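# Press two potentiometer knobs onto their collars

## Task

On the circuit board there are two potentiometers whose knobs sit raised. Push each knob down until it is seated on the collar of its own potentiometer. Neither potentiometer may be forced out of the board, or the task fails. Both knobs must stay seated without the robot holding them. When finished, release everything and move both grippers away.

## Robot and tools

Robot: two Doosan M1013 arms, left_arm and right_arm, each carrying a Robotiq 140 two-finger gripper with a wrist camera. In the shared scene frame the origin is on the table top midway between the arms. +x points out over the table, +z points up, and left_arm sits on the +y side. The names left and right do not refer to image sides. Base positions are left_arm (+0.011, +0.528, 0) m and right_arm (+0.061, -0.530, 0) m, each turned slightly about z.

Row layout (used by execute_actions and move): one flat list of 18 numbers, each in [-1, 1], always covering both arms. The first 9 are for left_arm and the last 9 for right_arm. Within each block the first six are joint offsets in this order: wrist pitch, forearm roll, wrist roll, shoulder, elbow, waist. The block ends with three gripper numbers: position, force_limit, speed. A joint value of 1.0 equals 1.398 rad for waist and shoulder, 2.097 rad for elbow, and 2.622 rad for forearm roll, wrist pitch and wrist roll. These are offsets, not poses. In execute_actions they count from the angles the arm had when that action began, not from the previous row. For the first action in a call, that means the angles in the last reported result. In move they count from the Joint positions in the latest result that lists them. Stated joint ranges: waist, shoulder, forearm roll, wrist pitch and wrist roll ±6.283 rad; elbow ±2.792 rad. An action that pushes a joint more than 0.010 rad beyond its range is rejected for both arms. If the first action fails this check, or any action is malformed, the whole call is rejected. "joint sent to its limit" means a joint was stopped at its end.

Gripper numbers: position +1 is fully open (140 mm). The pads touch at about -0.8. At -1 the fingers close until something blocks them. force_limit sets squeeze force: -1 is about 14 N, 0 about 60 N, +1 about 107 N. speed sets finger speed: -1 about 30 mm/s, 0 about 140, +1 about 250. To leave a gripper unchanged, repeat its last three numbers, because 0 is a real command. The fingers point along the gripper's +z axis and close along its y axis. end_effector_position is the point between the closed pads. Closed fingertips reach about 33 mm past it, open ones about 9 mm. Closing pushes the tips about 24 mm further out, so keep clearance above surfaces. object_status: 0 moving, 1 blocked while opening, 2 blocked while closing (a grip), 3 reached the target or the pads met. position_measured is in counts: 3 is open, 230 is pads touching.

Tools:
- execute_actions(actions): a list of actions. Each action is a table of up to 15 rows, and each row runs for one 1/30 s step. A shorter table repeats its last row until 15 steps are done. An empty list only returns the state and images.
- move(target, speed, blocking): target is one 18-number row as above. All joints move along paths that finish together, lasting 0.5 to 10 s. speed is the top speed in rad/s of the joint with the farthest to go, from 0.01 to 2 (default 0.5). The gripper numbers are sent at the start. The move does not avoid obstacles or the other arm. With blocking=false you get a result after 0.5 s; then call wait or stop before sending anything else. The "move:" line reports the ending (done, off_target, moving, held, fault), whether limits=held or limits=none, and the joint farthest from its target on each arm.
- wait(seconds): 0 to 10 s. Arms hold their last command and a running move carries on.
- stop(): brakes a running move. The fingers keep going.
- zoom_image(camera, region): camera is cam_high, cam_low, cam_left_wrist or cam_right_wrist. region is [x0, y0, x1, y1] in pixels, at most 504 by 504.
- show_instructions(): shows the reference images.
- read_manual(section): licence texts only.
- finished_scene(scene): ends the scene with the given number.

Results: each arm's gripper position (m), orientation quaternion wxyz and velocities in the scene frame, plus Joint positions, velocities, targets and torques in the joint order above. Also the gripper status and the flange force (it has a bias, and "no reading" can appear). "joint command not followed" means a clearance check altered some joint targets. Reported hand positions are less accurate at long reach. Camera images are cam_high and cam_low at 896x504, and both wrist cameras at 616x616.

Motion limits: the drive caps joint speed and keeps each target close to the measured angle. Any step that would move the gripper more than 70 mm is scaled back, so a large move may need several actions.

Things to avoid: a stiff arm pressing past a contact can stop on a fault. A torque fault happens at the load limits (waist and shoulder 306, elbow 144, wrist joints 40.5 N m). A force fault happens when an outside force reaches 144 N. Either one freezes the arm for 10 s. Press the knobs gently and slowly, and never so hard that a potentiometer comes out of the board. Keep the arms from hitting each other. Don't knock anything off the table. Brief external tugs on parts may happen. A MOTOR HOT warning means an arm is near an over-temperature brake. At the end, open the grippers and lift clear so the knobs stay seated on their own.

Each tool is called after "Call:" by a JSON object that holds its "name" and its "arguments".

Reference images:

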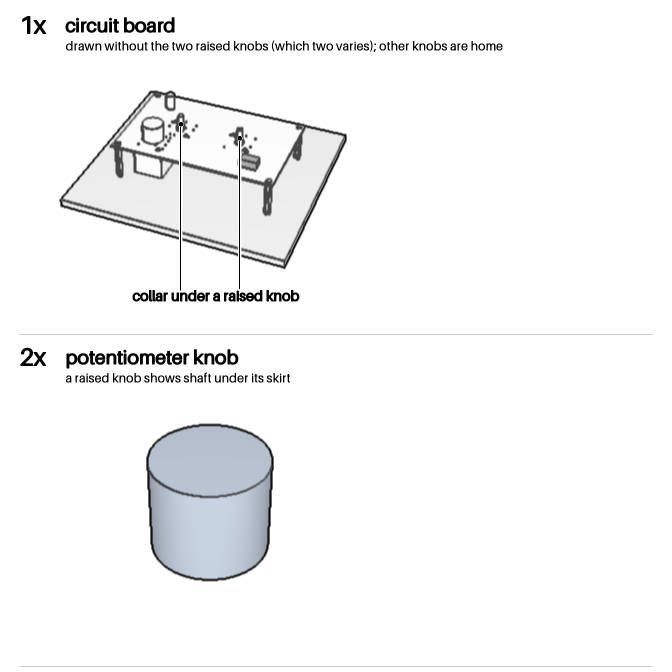

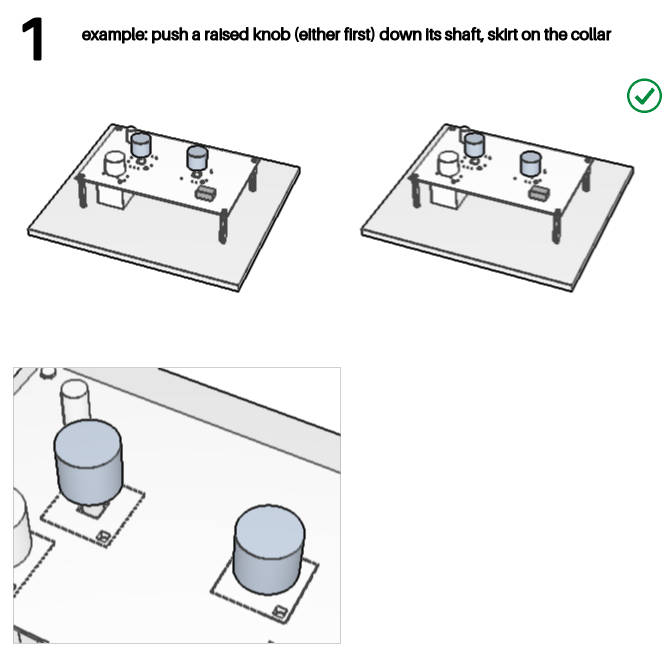

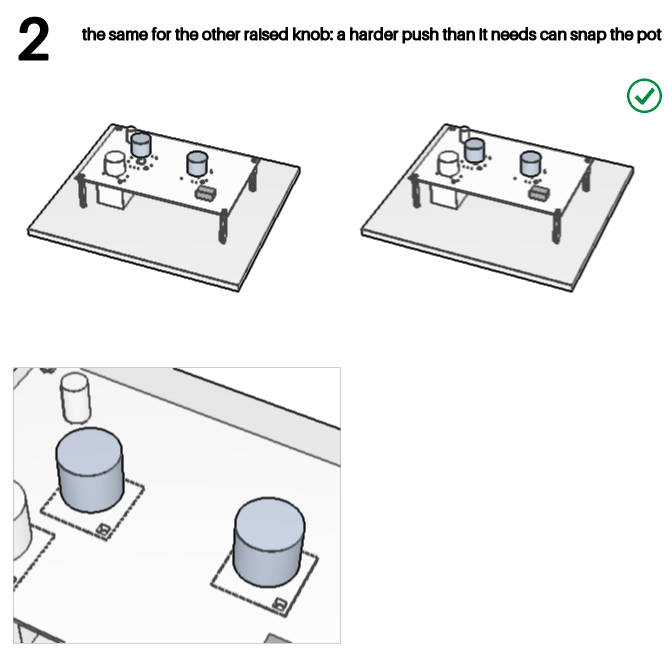

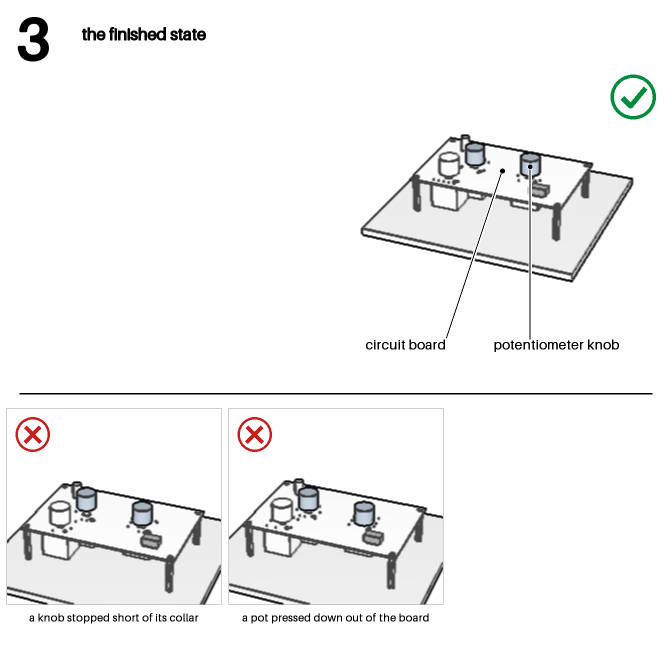

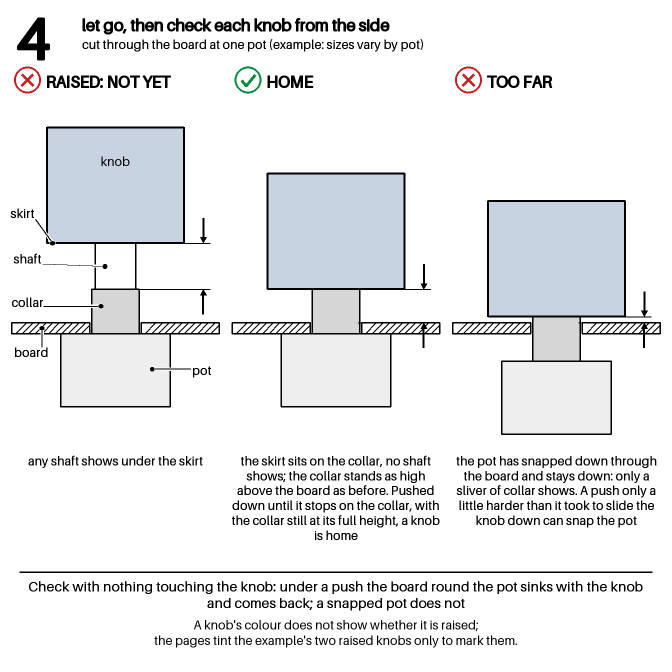

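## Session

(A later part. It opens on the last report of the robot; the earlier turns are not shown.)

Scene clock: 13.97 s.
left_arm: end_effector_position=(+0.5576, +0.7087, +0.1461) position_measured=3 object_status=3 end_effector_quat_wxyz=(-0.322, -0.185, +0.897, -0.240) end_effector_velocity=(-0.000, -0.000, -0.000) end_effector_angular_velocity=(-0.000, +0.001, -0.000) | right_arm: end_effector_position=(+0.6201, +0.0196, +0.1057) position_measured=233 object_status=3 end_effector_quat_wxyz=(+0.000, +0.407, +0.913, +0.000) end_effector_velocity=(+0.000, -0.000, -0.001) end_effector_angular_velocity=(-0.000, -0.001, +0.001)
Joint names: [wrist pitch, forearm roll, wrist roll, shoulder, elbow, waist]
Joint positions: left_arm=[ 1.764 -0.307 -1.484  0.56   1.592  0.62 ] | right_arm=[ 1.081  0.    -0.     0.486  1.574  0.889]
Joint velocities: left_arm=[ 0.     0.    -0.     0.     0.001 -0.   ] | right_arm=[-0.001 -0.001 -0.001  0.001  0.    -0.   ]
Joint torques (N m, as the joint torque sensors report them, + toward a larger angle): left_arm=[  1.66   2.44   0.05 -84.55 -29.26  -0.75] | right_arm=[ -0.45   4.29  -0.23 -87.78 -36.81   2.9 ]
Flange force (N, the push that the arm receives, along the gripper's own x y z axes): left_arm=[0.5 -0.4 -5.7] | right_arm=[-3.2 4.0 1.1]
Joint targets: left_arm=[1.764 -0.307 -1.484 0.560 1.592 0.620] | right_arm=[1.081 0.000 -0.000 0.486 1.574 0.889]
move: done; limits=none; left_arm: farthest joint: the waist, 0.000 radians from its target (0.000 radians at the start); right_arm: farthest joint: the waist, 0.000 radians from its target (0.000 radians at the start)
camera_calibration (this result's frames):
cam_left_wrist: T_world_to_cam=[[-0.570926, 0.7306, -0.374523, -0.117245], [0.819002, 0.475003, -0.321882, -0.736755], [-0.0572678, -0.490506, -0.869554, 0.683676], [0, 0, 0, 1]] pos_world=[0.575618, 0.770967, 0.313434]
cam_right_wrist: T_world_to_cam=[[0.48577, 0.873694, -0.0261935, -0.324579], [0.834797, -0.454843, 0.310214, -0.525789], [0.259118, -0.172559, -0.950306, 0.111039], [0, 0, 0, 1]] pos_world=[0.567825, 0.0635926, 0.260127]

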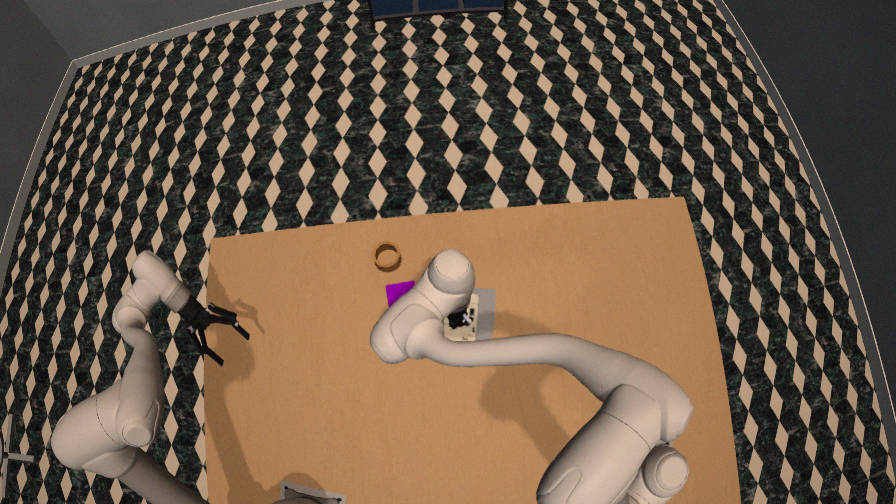

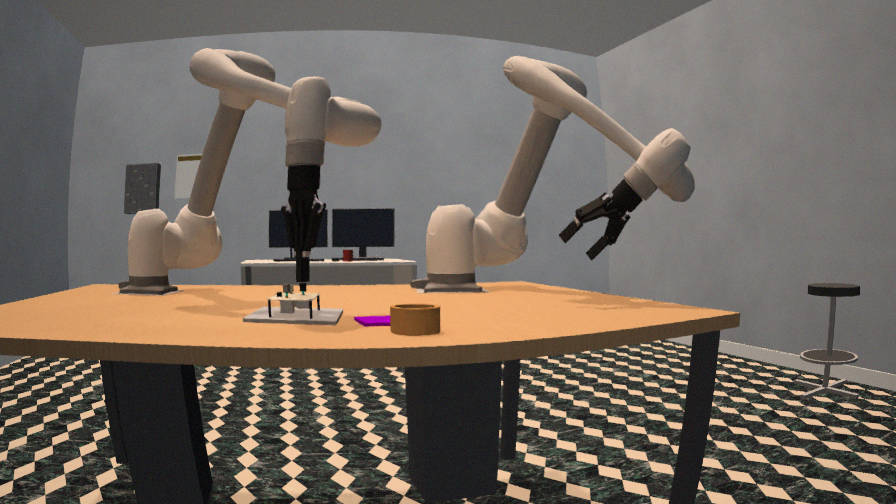

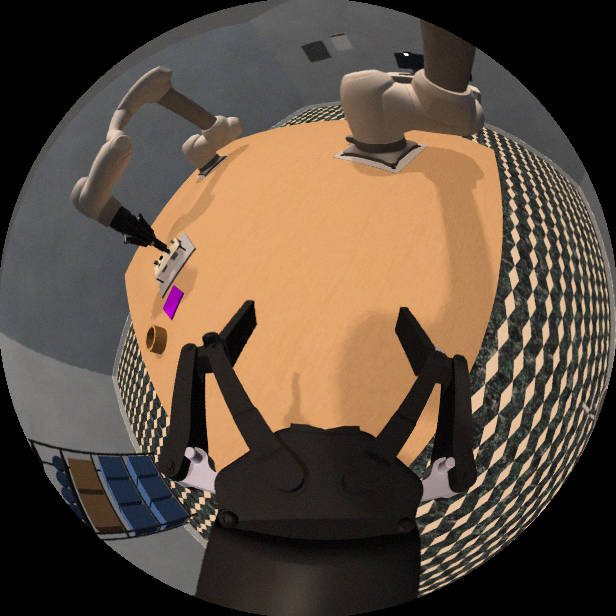

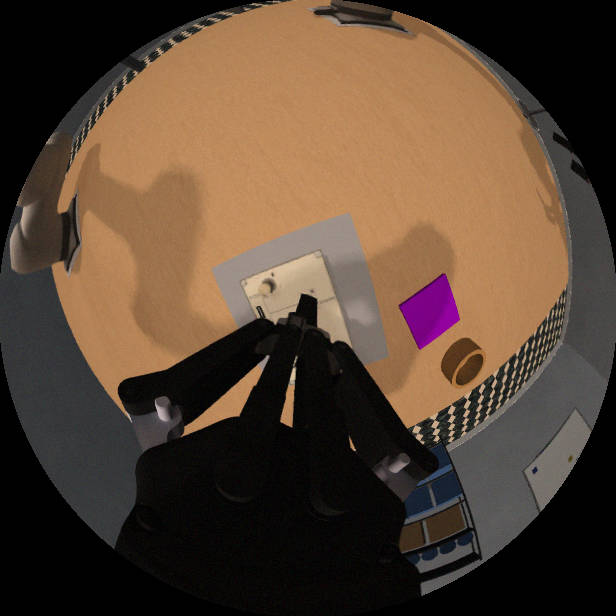

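Call:
{"name": "execute_actions", "arguments": {"actions": [[[0,0,0,0,0,0,1,0,0, -0.00152,0,0,0.00123,0.00108,0,-1,0,1]]]}}

Scene clock: 14.67 s.
left_arm: end_effector_position=(+0.5576, +0.7087, +0.1461) position_measured=3 object_status=3 end_effector_quat_wxyz=(-0.322, -0.185, +0.897, -0.240) end_effector_velocity=(+0.000, +0.000, -0.001) end_effector_angular_velocity=(+0.000, -0.001, +0.000) | right_arm: end_effector_position=(+0.6200, +0.0195, +0.1032) position_measured=233 object_status=3 end_effector_quat_wxyz=(+0.000, +0.407, +0.913, +0.000) end_effector_velocity=(-0.000, +0.000, -0.000) end_effector_angular_velocity=(+0.000, +0.000, +0.000)
Joint names: [wrist pitch, forearm roll, wrist roll, shoulder, elbow, waist]
Joint positions: left_arm=[ 1.764 -0.307 -1.484  0.56   1.592  0.62 ] | right_arm=[ 1.077  0.    -0.     0.488  1.576  0.889]
Joint velocities: left_arm=[-0.001 -0.     0.     0.001 -0.    -0.   ] | right_arm=[-0.  0. -0.  0.  0.  0.]
Joint torques (N m, as the joint torque sensors report them, + toward a larger angle): left_arm=[  1.71   2.44  -0.13 -85.32 -29.89  -1.26] | right_arm=[  0.     3.95   0.   -86.73 -36.13   5.23]
Flange force (N, the push that the arm receives, along the gripper's own x y z axes): left_arm=[0.0 0.7 -4.6] | right_arm=[-6.5 3.5 0.7]
Joint targets: left_arm=[1.764 -0.307 -1.484 0.560 1.592 0.620] | right_arm=[1.077 0.000 -0.000 0.488 1.576 0.889]
camera_calibration (this result's frames):
cam_left_wrist: T_world_to_cam=[[-0.570926, 0.7306, -0.374523, -0.117245], [0.819002, 0.475003, -0.321882, -0.736755], [-0.0572678, -0.490506, -0.869554, 0.683676], [0, 0, 0, 1]] pos_world=[0.575618, 0.770967, 0.313434]
cam_right_wrist: T_world_to_cam=[[0.485742, 0.873709, -0.0262097, -0.324518], [0.834798, -0.454802, 0.310271, -0.525019], [0.259166, -0.172591, -0.950287, 0.108675], [0, 0, 0, 1]] pos_world=[0.567752, 0.0635113, 0.257665]

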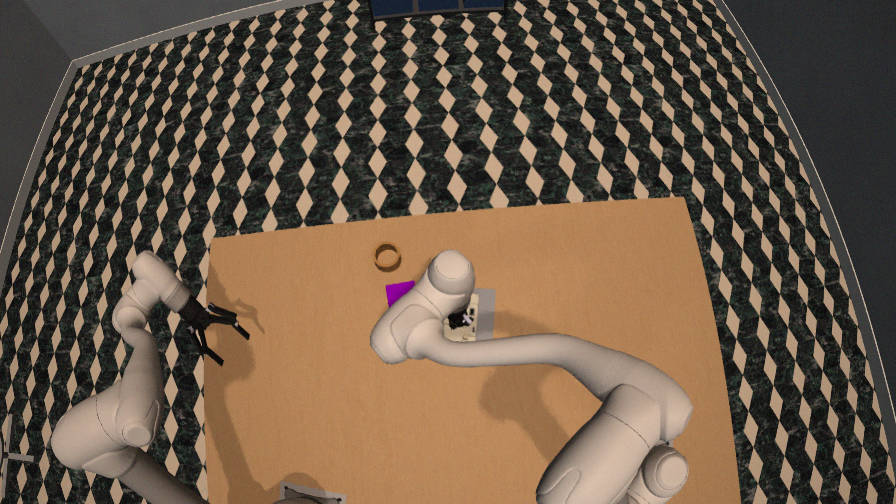

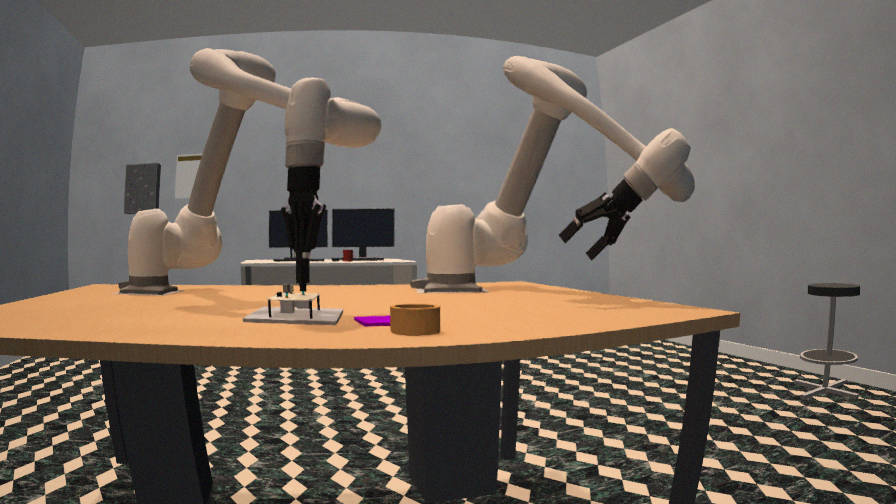

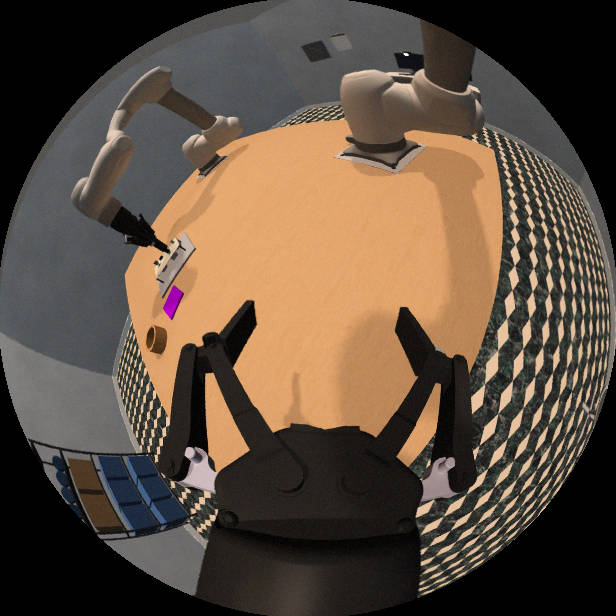

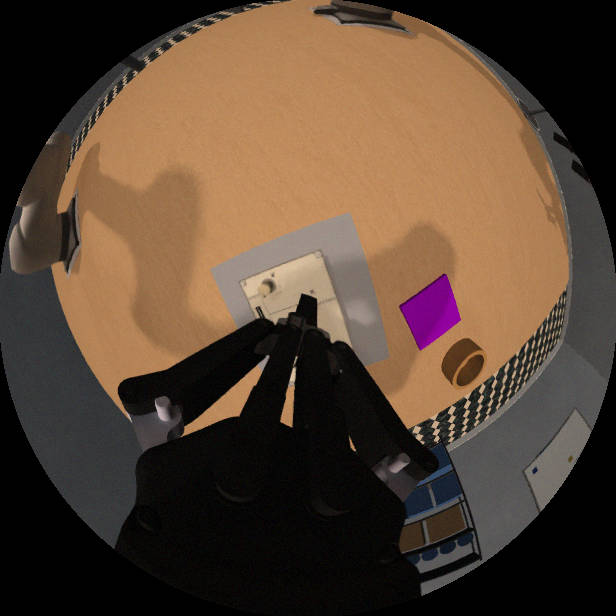

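Call:
{"name": "execute_actions", "arguments": {"actions": [[[0,0,0,0,0,0,1,0,0, -0.000304,0,0,0.000246,0.000216,0,-1,0,1]]]}}

Scene clock: 15.30 s.
left_arm: end_effector_position=(+0.5576, +0.7087, +0.1461) position_measured=3 object_status=3 end_effector_quat_wxyz=(-0.322, -0.185, +0.897, -0.240) end_effector_velocity=(-0.000, -0.000, -0.000) end_effector_angular_velocity=(-0.000, +0.001, +0.000) | right_arm: end_effector_position=(+0.6200, +0.0195, +0.1027) position_measured=233 object_status=3 end_effector_quat_wxyz=(+0.000, +0.407, +0.913, +0.000) end_effector_velocity=(+0.001, +0.000, +0.000) end_effector_angular_velocity=(-0.000, -0.001, -0.001)
Joint names: [wrist pitch, forearm roll, wrist roll, shoulder, elbow, waist]
Joint positions: left_arm=[ 1.764 -0.307 -1.484  0.56   1.592  0.62 ] | right_arm=[ 1.077  0.    -0.     0.488  1.576  0.889]
Joint velocities: left_arm=[-0.    -0.    -0.     0.     0.001  0.   ] | right_arm=[-0.    -0.001  0.001 -0.    -0.001  0.   ]
Joint torques (N m, as the joint torque sensors report them, + toward a larger angle): left_arm=[  1.77   2.38  -0.09 -84.36 -29.6   -0.46] | right_arm=[ -0.03   3.83  -0.21 -88.67 -37.39   4.15]
Flange force (N, the push that the arm receives, along the gripper's own x y z axes): left_arm=[1.4 -0.3 -5.0] | right_arm=[-4.9 3.4 3.2]
Joint targets: left_arm=[1.764 -0.307 -1.484 0.560 1.592 0.620] | right_arm=[1.077 0.000 -0.000 0.488 1.576 0.889]
camera_calibration (this result's frames):
cam_left_wrist: T_world_to_cam=[[-0.570926, 0.7306, -0.374523, -0.117245], [0.819002, 0.475003, -0.321882, -0.736755], [-0.0572678, -0.490505, -0.869554, 0.683675], [0, 0, 0, 1]] pos_world=[0.575618, 0.770967, 0.313434]
cam_right_wrist: T_world_to_cam=[[0.485742, 0.873709, -0.0262088, -0.32451], [0.834798, -0.454802, 0.310271, -0.524859], [0.259167, -0.172591, -0.950287, 0.108209], [0, 0, 0, 1]] pos_world=[0.567735, 0.0634963, 0.257174]

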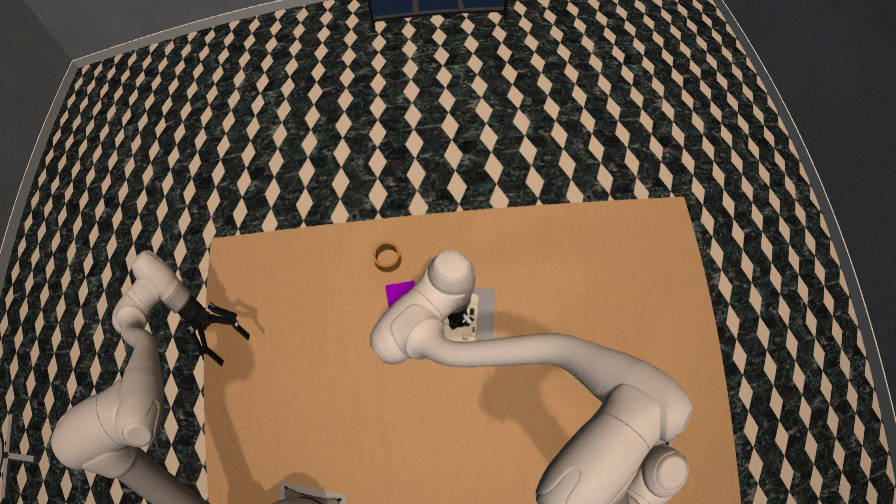

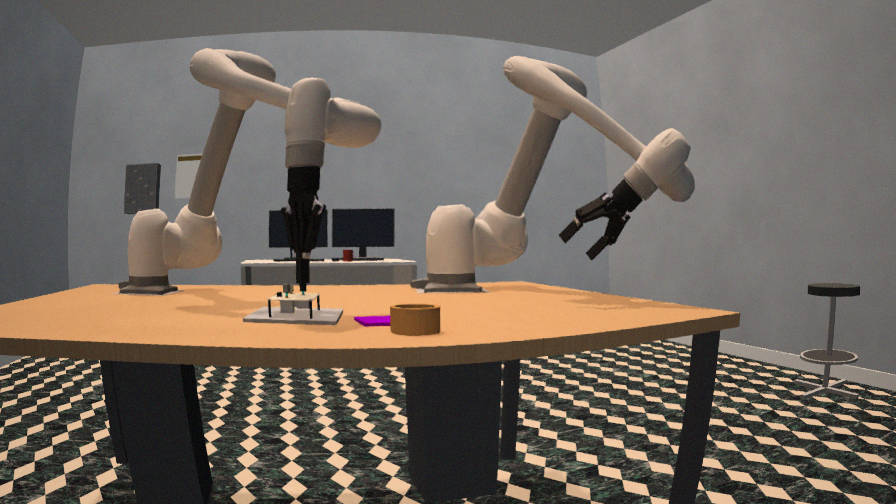

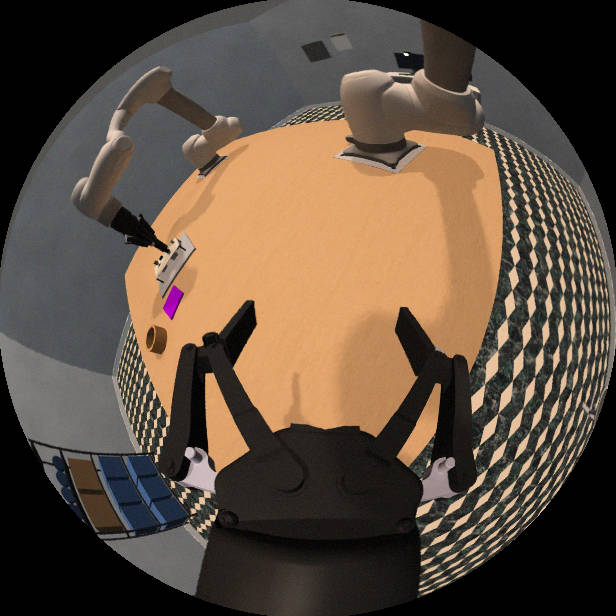

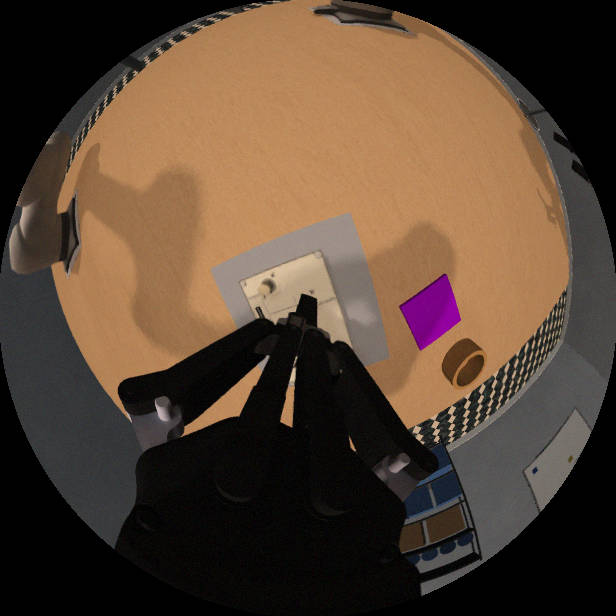

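Call:
{"name": "execute_actions", "arguments": {"actions": [[[0,0,0,0,0,0,1,0,0, -0.000304,0,0,0.000246,0.000216,0,-1,0,1]]]}}

Scene clock: 15.87 s.
left_arm: end_effector_position=(+0.5576, +0.7087, +0.1461) position_measured=3 object_status=3 end_effector_quat_wxyz=(-0.322, -0.185, +0.897, -0.240) end_effector_velocity=(-0.000, -0.000, +0.000) end_effector_angular_velocity=(-0.000, +0.000, -0.001) | right_arm: end_effector_position=(+0.6200, +0.0195, +0.1022) position_measured=233 object_status=3 end_effector_quat_wxyz=(+0.000, +0.407, +0.913, +0.000) end_effector_velocity=(-0.000, -0.000, -0.000) end_effector_angular_velocity=(-0.000, +0.001, -0.000)
Joint names: [wrist pitch, forearm roll, wrist roll, shoulder, elbow, waist]
Joint positions: left_arm=[ 1.764 -0.307 -1.484  0.56   1.592  0.62 ] | right_arm=[ 1.076  0.    -0.     0.488  1.577  0.889]
Joint velocities: left_arm=[ 0.  0.  0. -0.  0. -0.] | right_arm=[ 0.     0.001 -0.     0.     0.001 -0.   ]
Joint torques (N m, as the joint torque sensors report them, + toward a larger angle): left_arm=[  1.79   2.47  -0.05 -83.85 -29.34  -1.01] | right_arm=[  0.15   4.02  -0.15 -86.32 -35.25   2.59]
Flange force (N, the push that the arm receives, along the gripper's own x y z axes): left_arm=[1.9 0.0 -5.5] | right_arm=[-2.9 4.6 0.0]
Joint targets: left_arm=[1.764 -0.307 -1.484 0.560 1.592 0.620] | right_arm=[1.076 0.000 -0.000 0.488 1.577 0.889]
camera_calibration (this result's frames):
cam_left_wrist: T_world_to_cam=[[-0.570926, 0.7306, -0.374523, -0.117245], [0.819002, 0.475003, -0.321882, -0.736755], [-0.0572679, -0.490506, -0.869554, 0.683675], [0, 0, 0, 1]] pos_world=[0.575618, 0.770967, 0.313434]
cam_right_wrist: T_world_to_cam=[[0.485742, 0.873709, -0.0262009, -0.324505], [0.834796, -0.454804, 0.310274, -0.524701], [0.259173, -0.172586, -0.950286, 0.107745], [0, 0, 0, 1]] pos_world=[0.567719, 0.063482, 0.256687]

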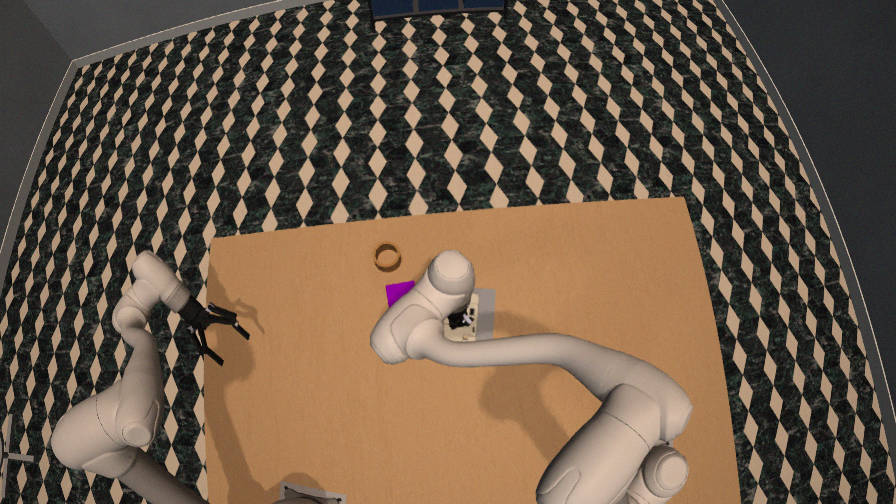

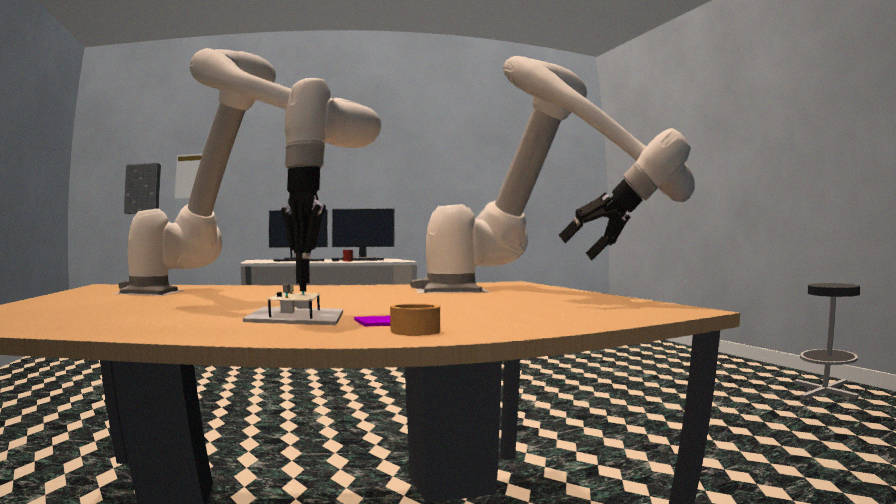

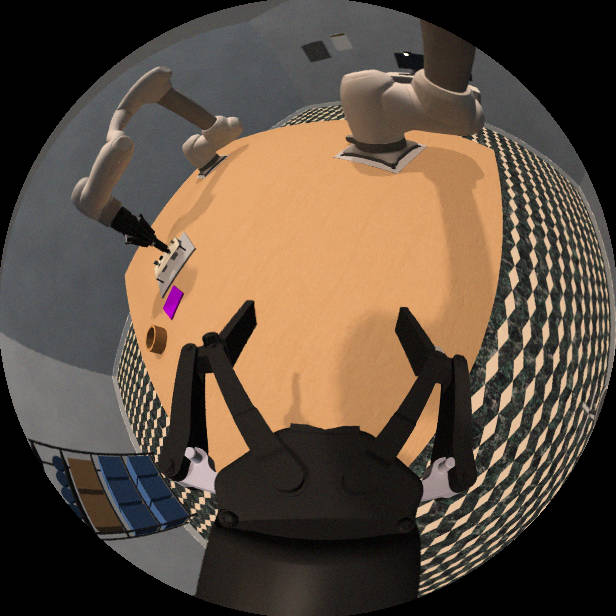

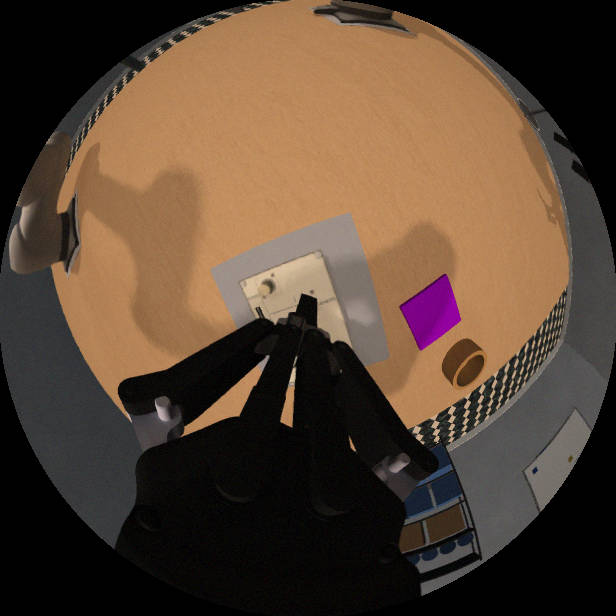

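Call:
{"name": "execute_actions", "arguments": {"actions": [[[0,0,0,0,0,0,1,0,0, -0.000304,0,0,0.000246,0.000216,0,-1,0,1]]]}}

Call:
{"name": "zoom_image", "arguments": {"camera": "cam_low", "region": [270, 265, 330, 305]}}

Scene clock: 16.43 s.
left_arm: end_effector_position=(+0.5576, +0.7087, +0.1461) position_measured=3 object_status=3 end_effector_quat_wxyz=(-0.322, -0.185, +0.897, -0.240) end_effector_velocity=(-0.000, +0.000, +0.000) end_effector_angular_velocity=(-0.000, +0.000, +0.001) | right_arm: end_effector_position=(+0.6200, +0.0194, +0.1018) position_measured=233 object_status=3 end_effector_quat_wxyz=(+0.000, +0.407, +0.913, +0.000) end_effector_velocity=(+0.001, -0.000, -0.000) end_effector_angular_velocity=(-0.001, -0.002, -0.001)
Joint names: [wrist pitch, forearm roll, wrist roll, shoulder, elbow, waist]
Joint positions: left_arm=[ 1.764 -0.307 -1.484  0.56   1.592  0.62 ] | right_arm=[ 1.075  0.    -0.     0.489  1.577  0.889]
Joint velocities: left_arm=[ 0.001  0.    -0.    -0.     0.     0.001] | right_arm=[-0.001 -0.002  0.002  0.    -0.     0.   ]
Joint torques (N m, as the joint torque sensors report them, + toward a larger angle): left_arm=[  1.74   2.4   -0.05 -84.18 -29.53  -0.16] | right_arm=[  0.06   3.82  -0.51 -83.46 -34.04   0.67]
Flange force (N, the push that the arm receives, along the gripper's own x y z axes): left_arm=[1.5 -0.9 -5.0] | right_arm=[-0.1 3.3 -3.3]
Joint targets: left_arm=[1.764 -0.307 -1.484 0.560 1.592 0.620] | right_arm=[1.075 0.000 -0.000 0.489 1.577 0.889]
camera_calibration (this result's frames):
cam_left_wrist: T_world_to_cam=[[-0.570926, 0.7306, -0.374523, -0.117245], [0.819002, 0.475003, -0.321882, -0.736755], [-0.0572678, -0.490506, -0.869554, 0.683675], [0, 0, 0, 1]] pos_world=[0.575618, 0.770967, 0.313434]
cam_right_wrist: T_world_to_cam=[[0.485742, 0.873709, -0.0261921, -0.324499], [0.834794, -0.454805, 0.310277, -0.524543], [0.259179, -0.17258, -0.950285, 0.10728], [0, 0, 0, 1]] pos_world=[0.567703, 0.0634675, 0.256201]

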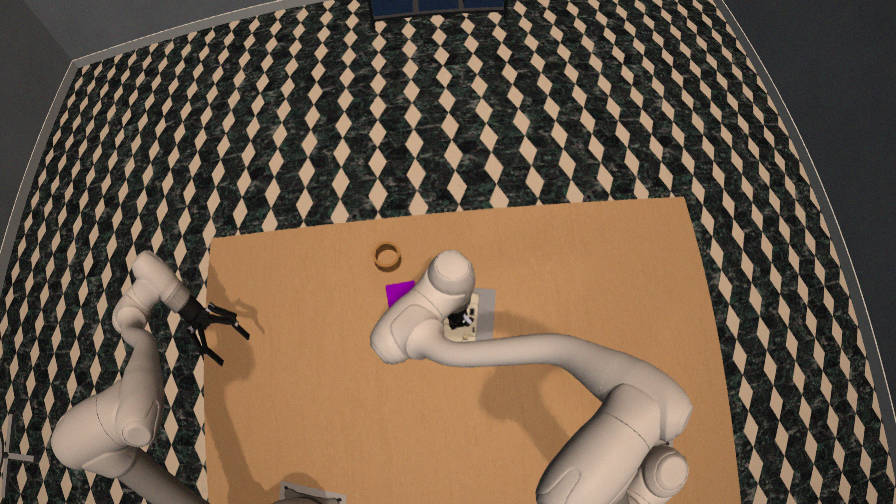

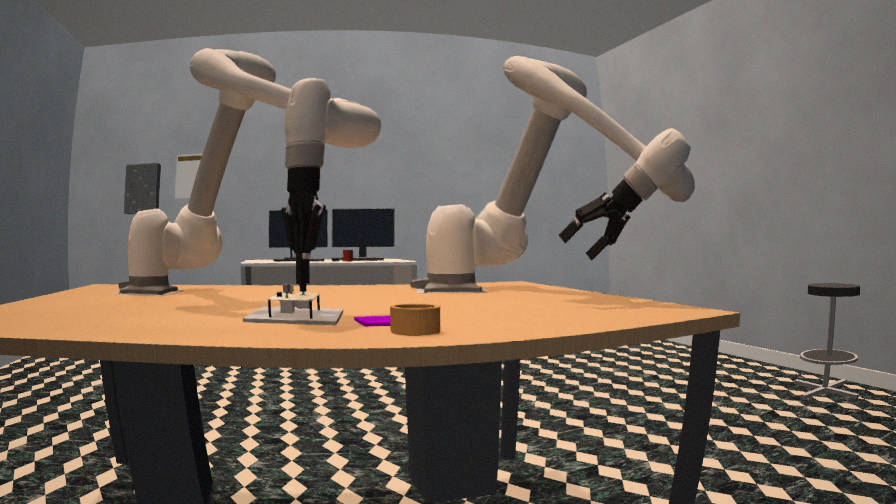

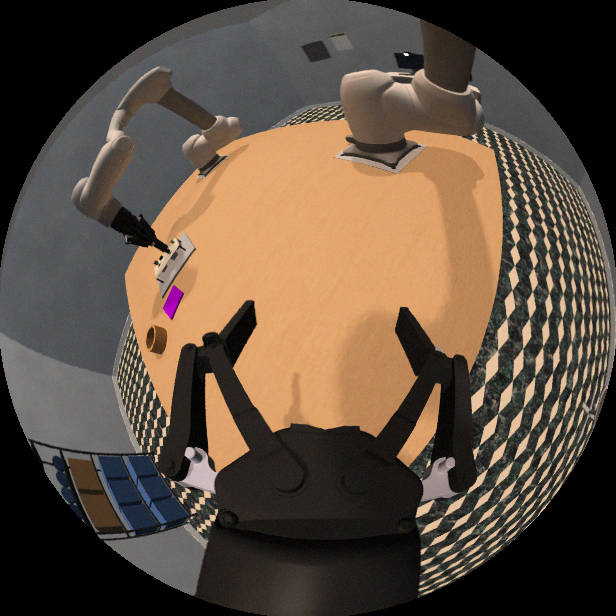

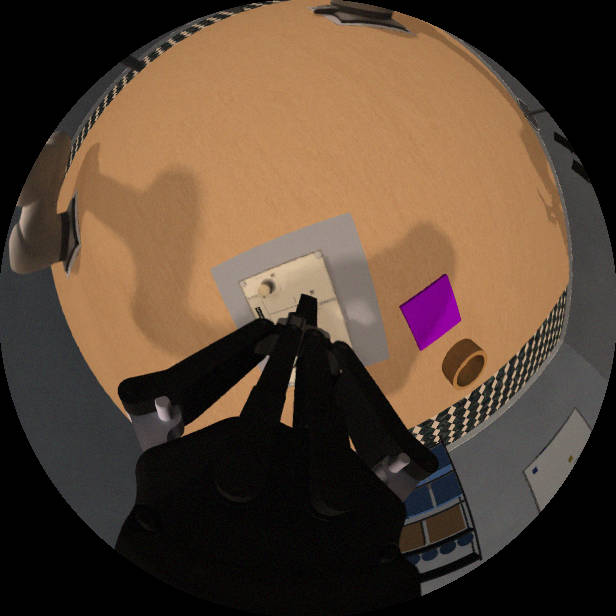

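Region (270, 265, 330, 305) of cam_low's 896x504 image, scaled by 8.400, with more detail than that image has.

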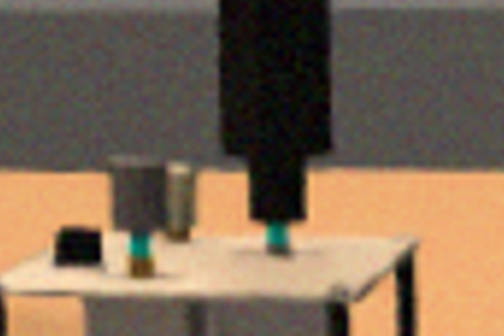

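Call:
{"name": "execute_actions", "arguments": {"actions": [[[0,0,0,0,0,0,1,0,0, -0.000304,0,0,0.000246,0.000216,0,-1,0,1]]]}}

Scene clock: 17.17 s.
left_arm: end_effector_position=(+0.5576, +0.7087, +0.1461) position_measured=3 object_status=3 end_effector_quat_wxyz=(-0.322, -0.185, +0.897, -0.240) end_effector_velocity=(+0.000, +0.000, +0.000) end_effector_angular_velocity=(+0.000, -0.001, +0.000) | right_arm: end_effector_position=(+0.6200, +0.0194, +0.1013) position_measured=233 object_status=3 end_effector_quat_wxyz=(+0.000, +0.407, +0.913, +0.000) end_effector_velocity=(-0.000, +0.001, +0.000) end_effector_angular_velocity=(+0.002, +0.001, -0.001)
Joint names: [wrist pitch, forearm roll, wrist roll, shoulder, elbow, waist]
Joint positions: left_arm=[ 1.764 -0.307 -1.484  0.56   1.592  0.62 ] | right_arm=[ 1.074  0.    -0.     0.489  1.578  0.889]
Joint velocities: left_arm=[ 0.     0.     0.    -0.    -0.001  0.   ] | right_arm=[ 0.     0.002  0.    -0.    -0.     0.   ]
Joint torques (N m, as the joint torque sensors report them, + toward a larger angle): left_arm=[  1.64   2.33   0.05 -83.93 -29.37  -0.99] | right_arm=[ -0.31   4.07   0.16 -82.29 -35.51   3.29]
Flange force (N, the push that the arm receives, along the gripper's own x y z axes): left_arm=[2.0 0.1 -5.7] | right_arm=[-4.4 -1.3 -3.9]
Joint targets: left_arm=[1.764 -0.307 -1.484 0.560 1.592 0.620] | right_arm=[1.074 0.000 -0.000 0.489 1.578 0.889]
camera_calibration (this result's frames):
cam_left_wrist: T_world_to_cam=[[-0.570926, 0.7306, -0.374522, -0.117245], [0.819002, 0.475003, -0.321882, -0.736755], [-0.0572679, -0.490505, -0.869554, 0.683675], [0, 0, 0, 1]] pos_world=[0.575618, 0.770967, 0.313434]
cam_right_wrist: T_world_to_cam=[[0.485743, 0.87371, -0.0261831, -0.324494], [0.834791, -0.454808, 0.31028, -0.524384], [0.259186, -0.172574, -0.950285, 0.106815], [0, 0, 0, 1]] pos_world=[0.567687, 0.0634529, 0.255715]

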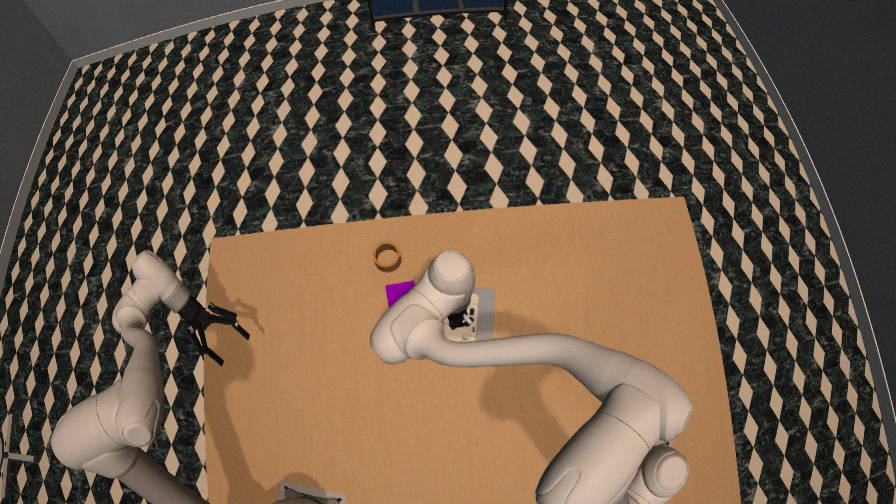

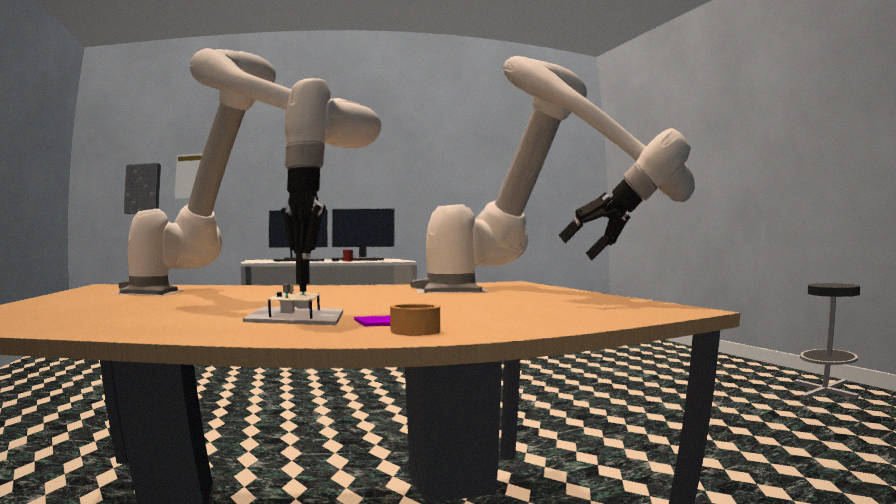

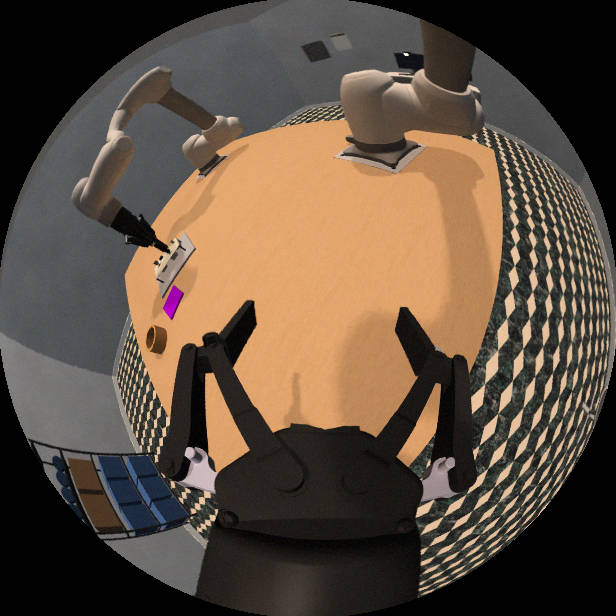

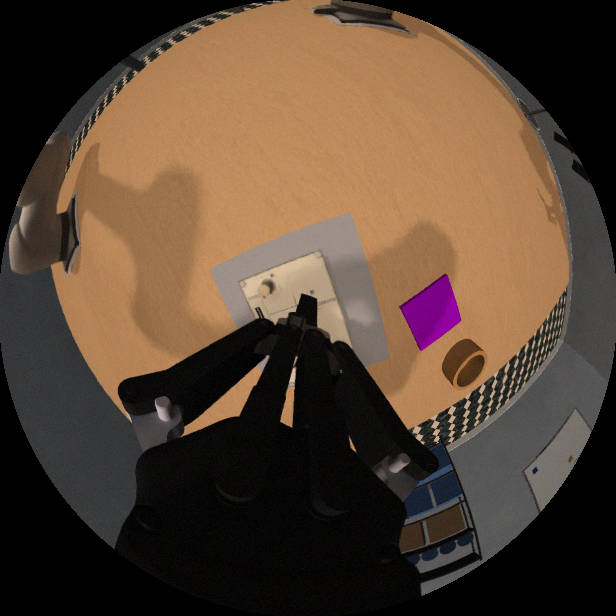

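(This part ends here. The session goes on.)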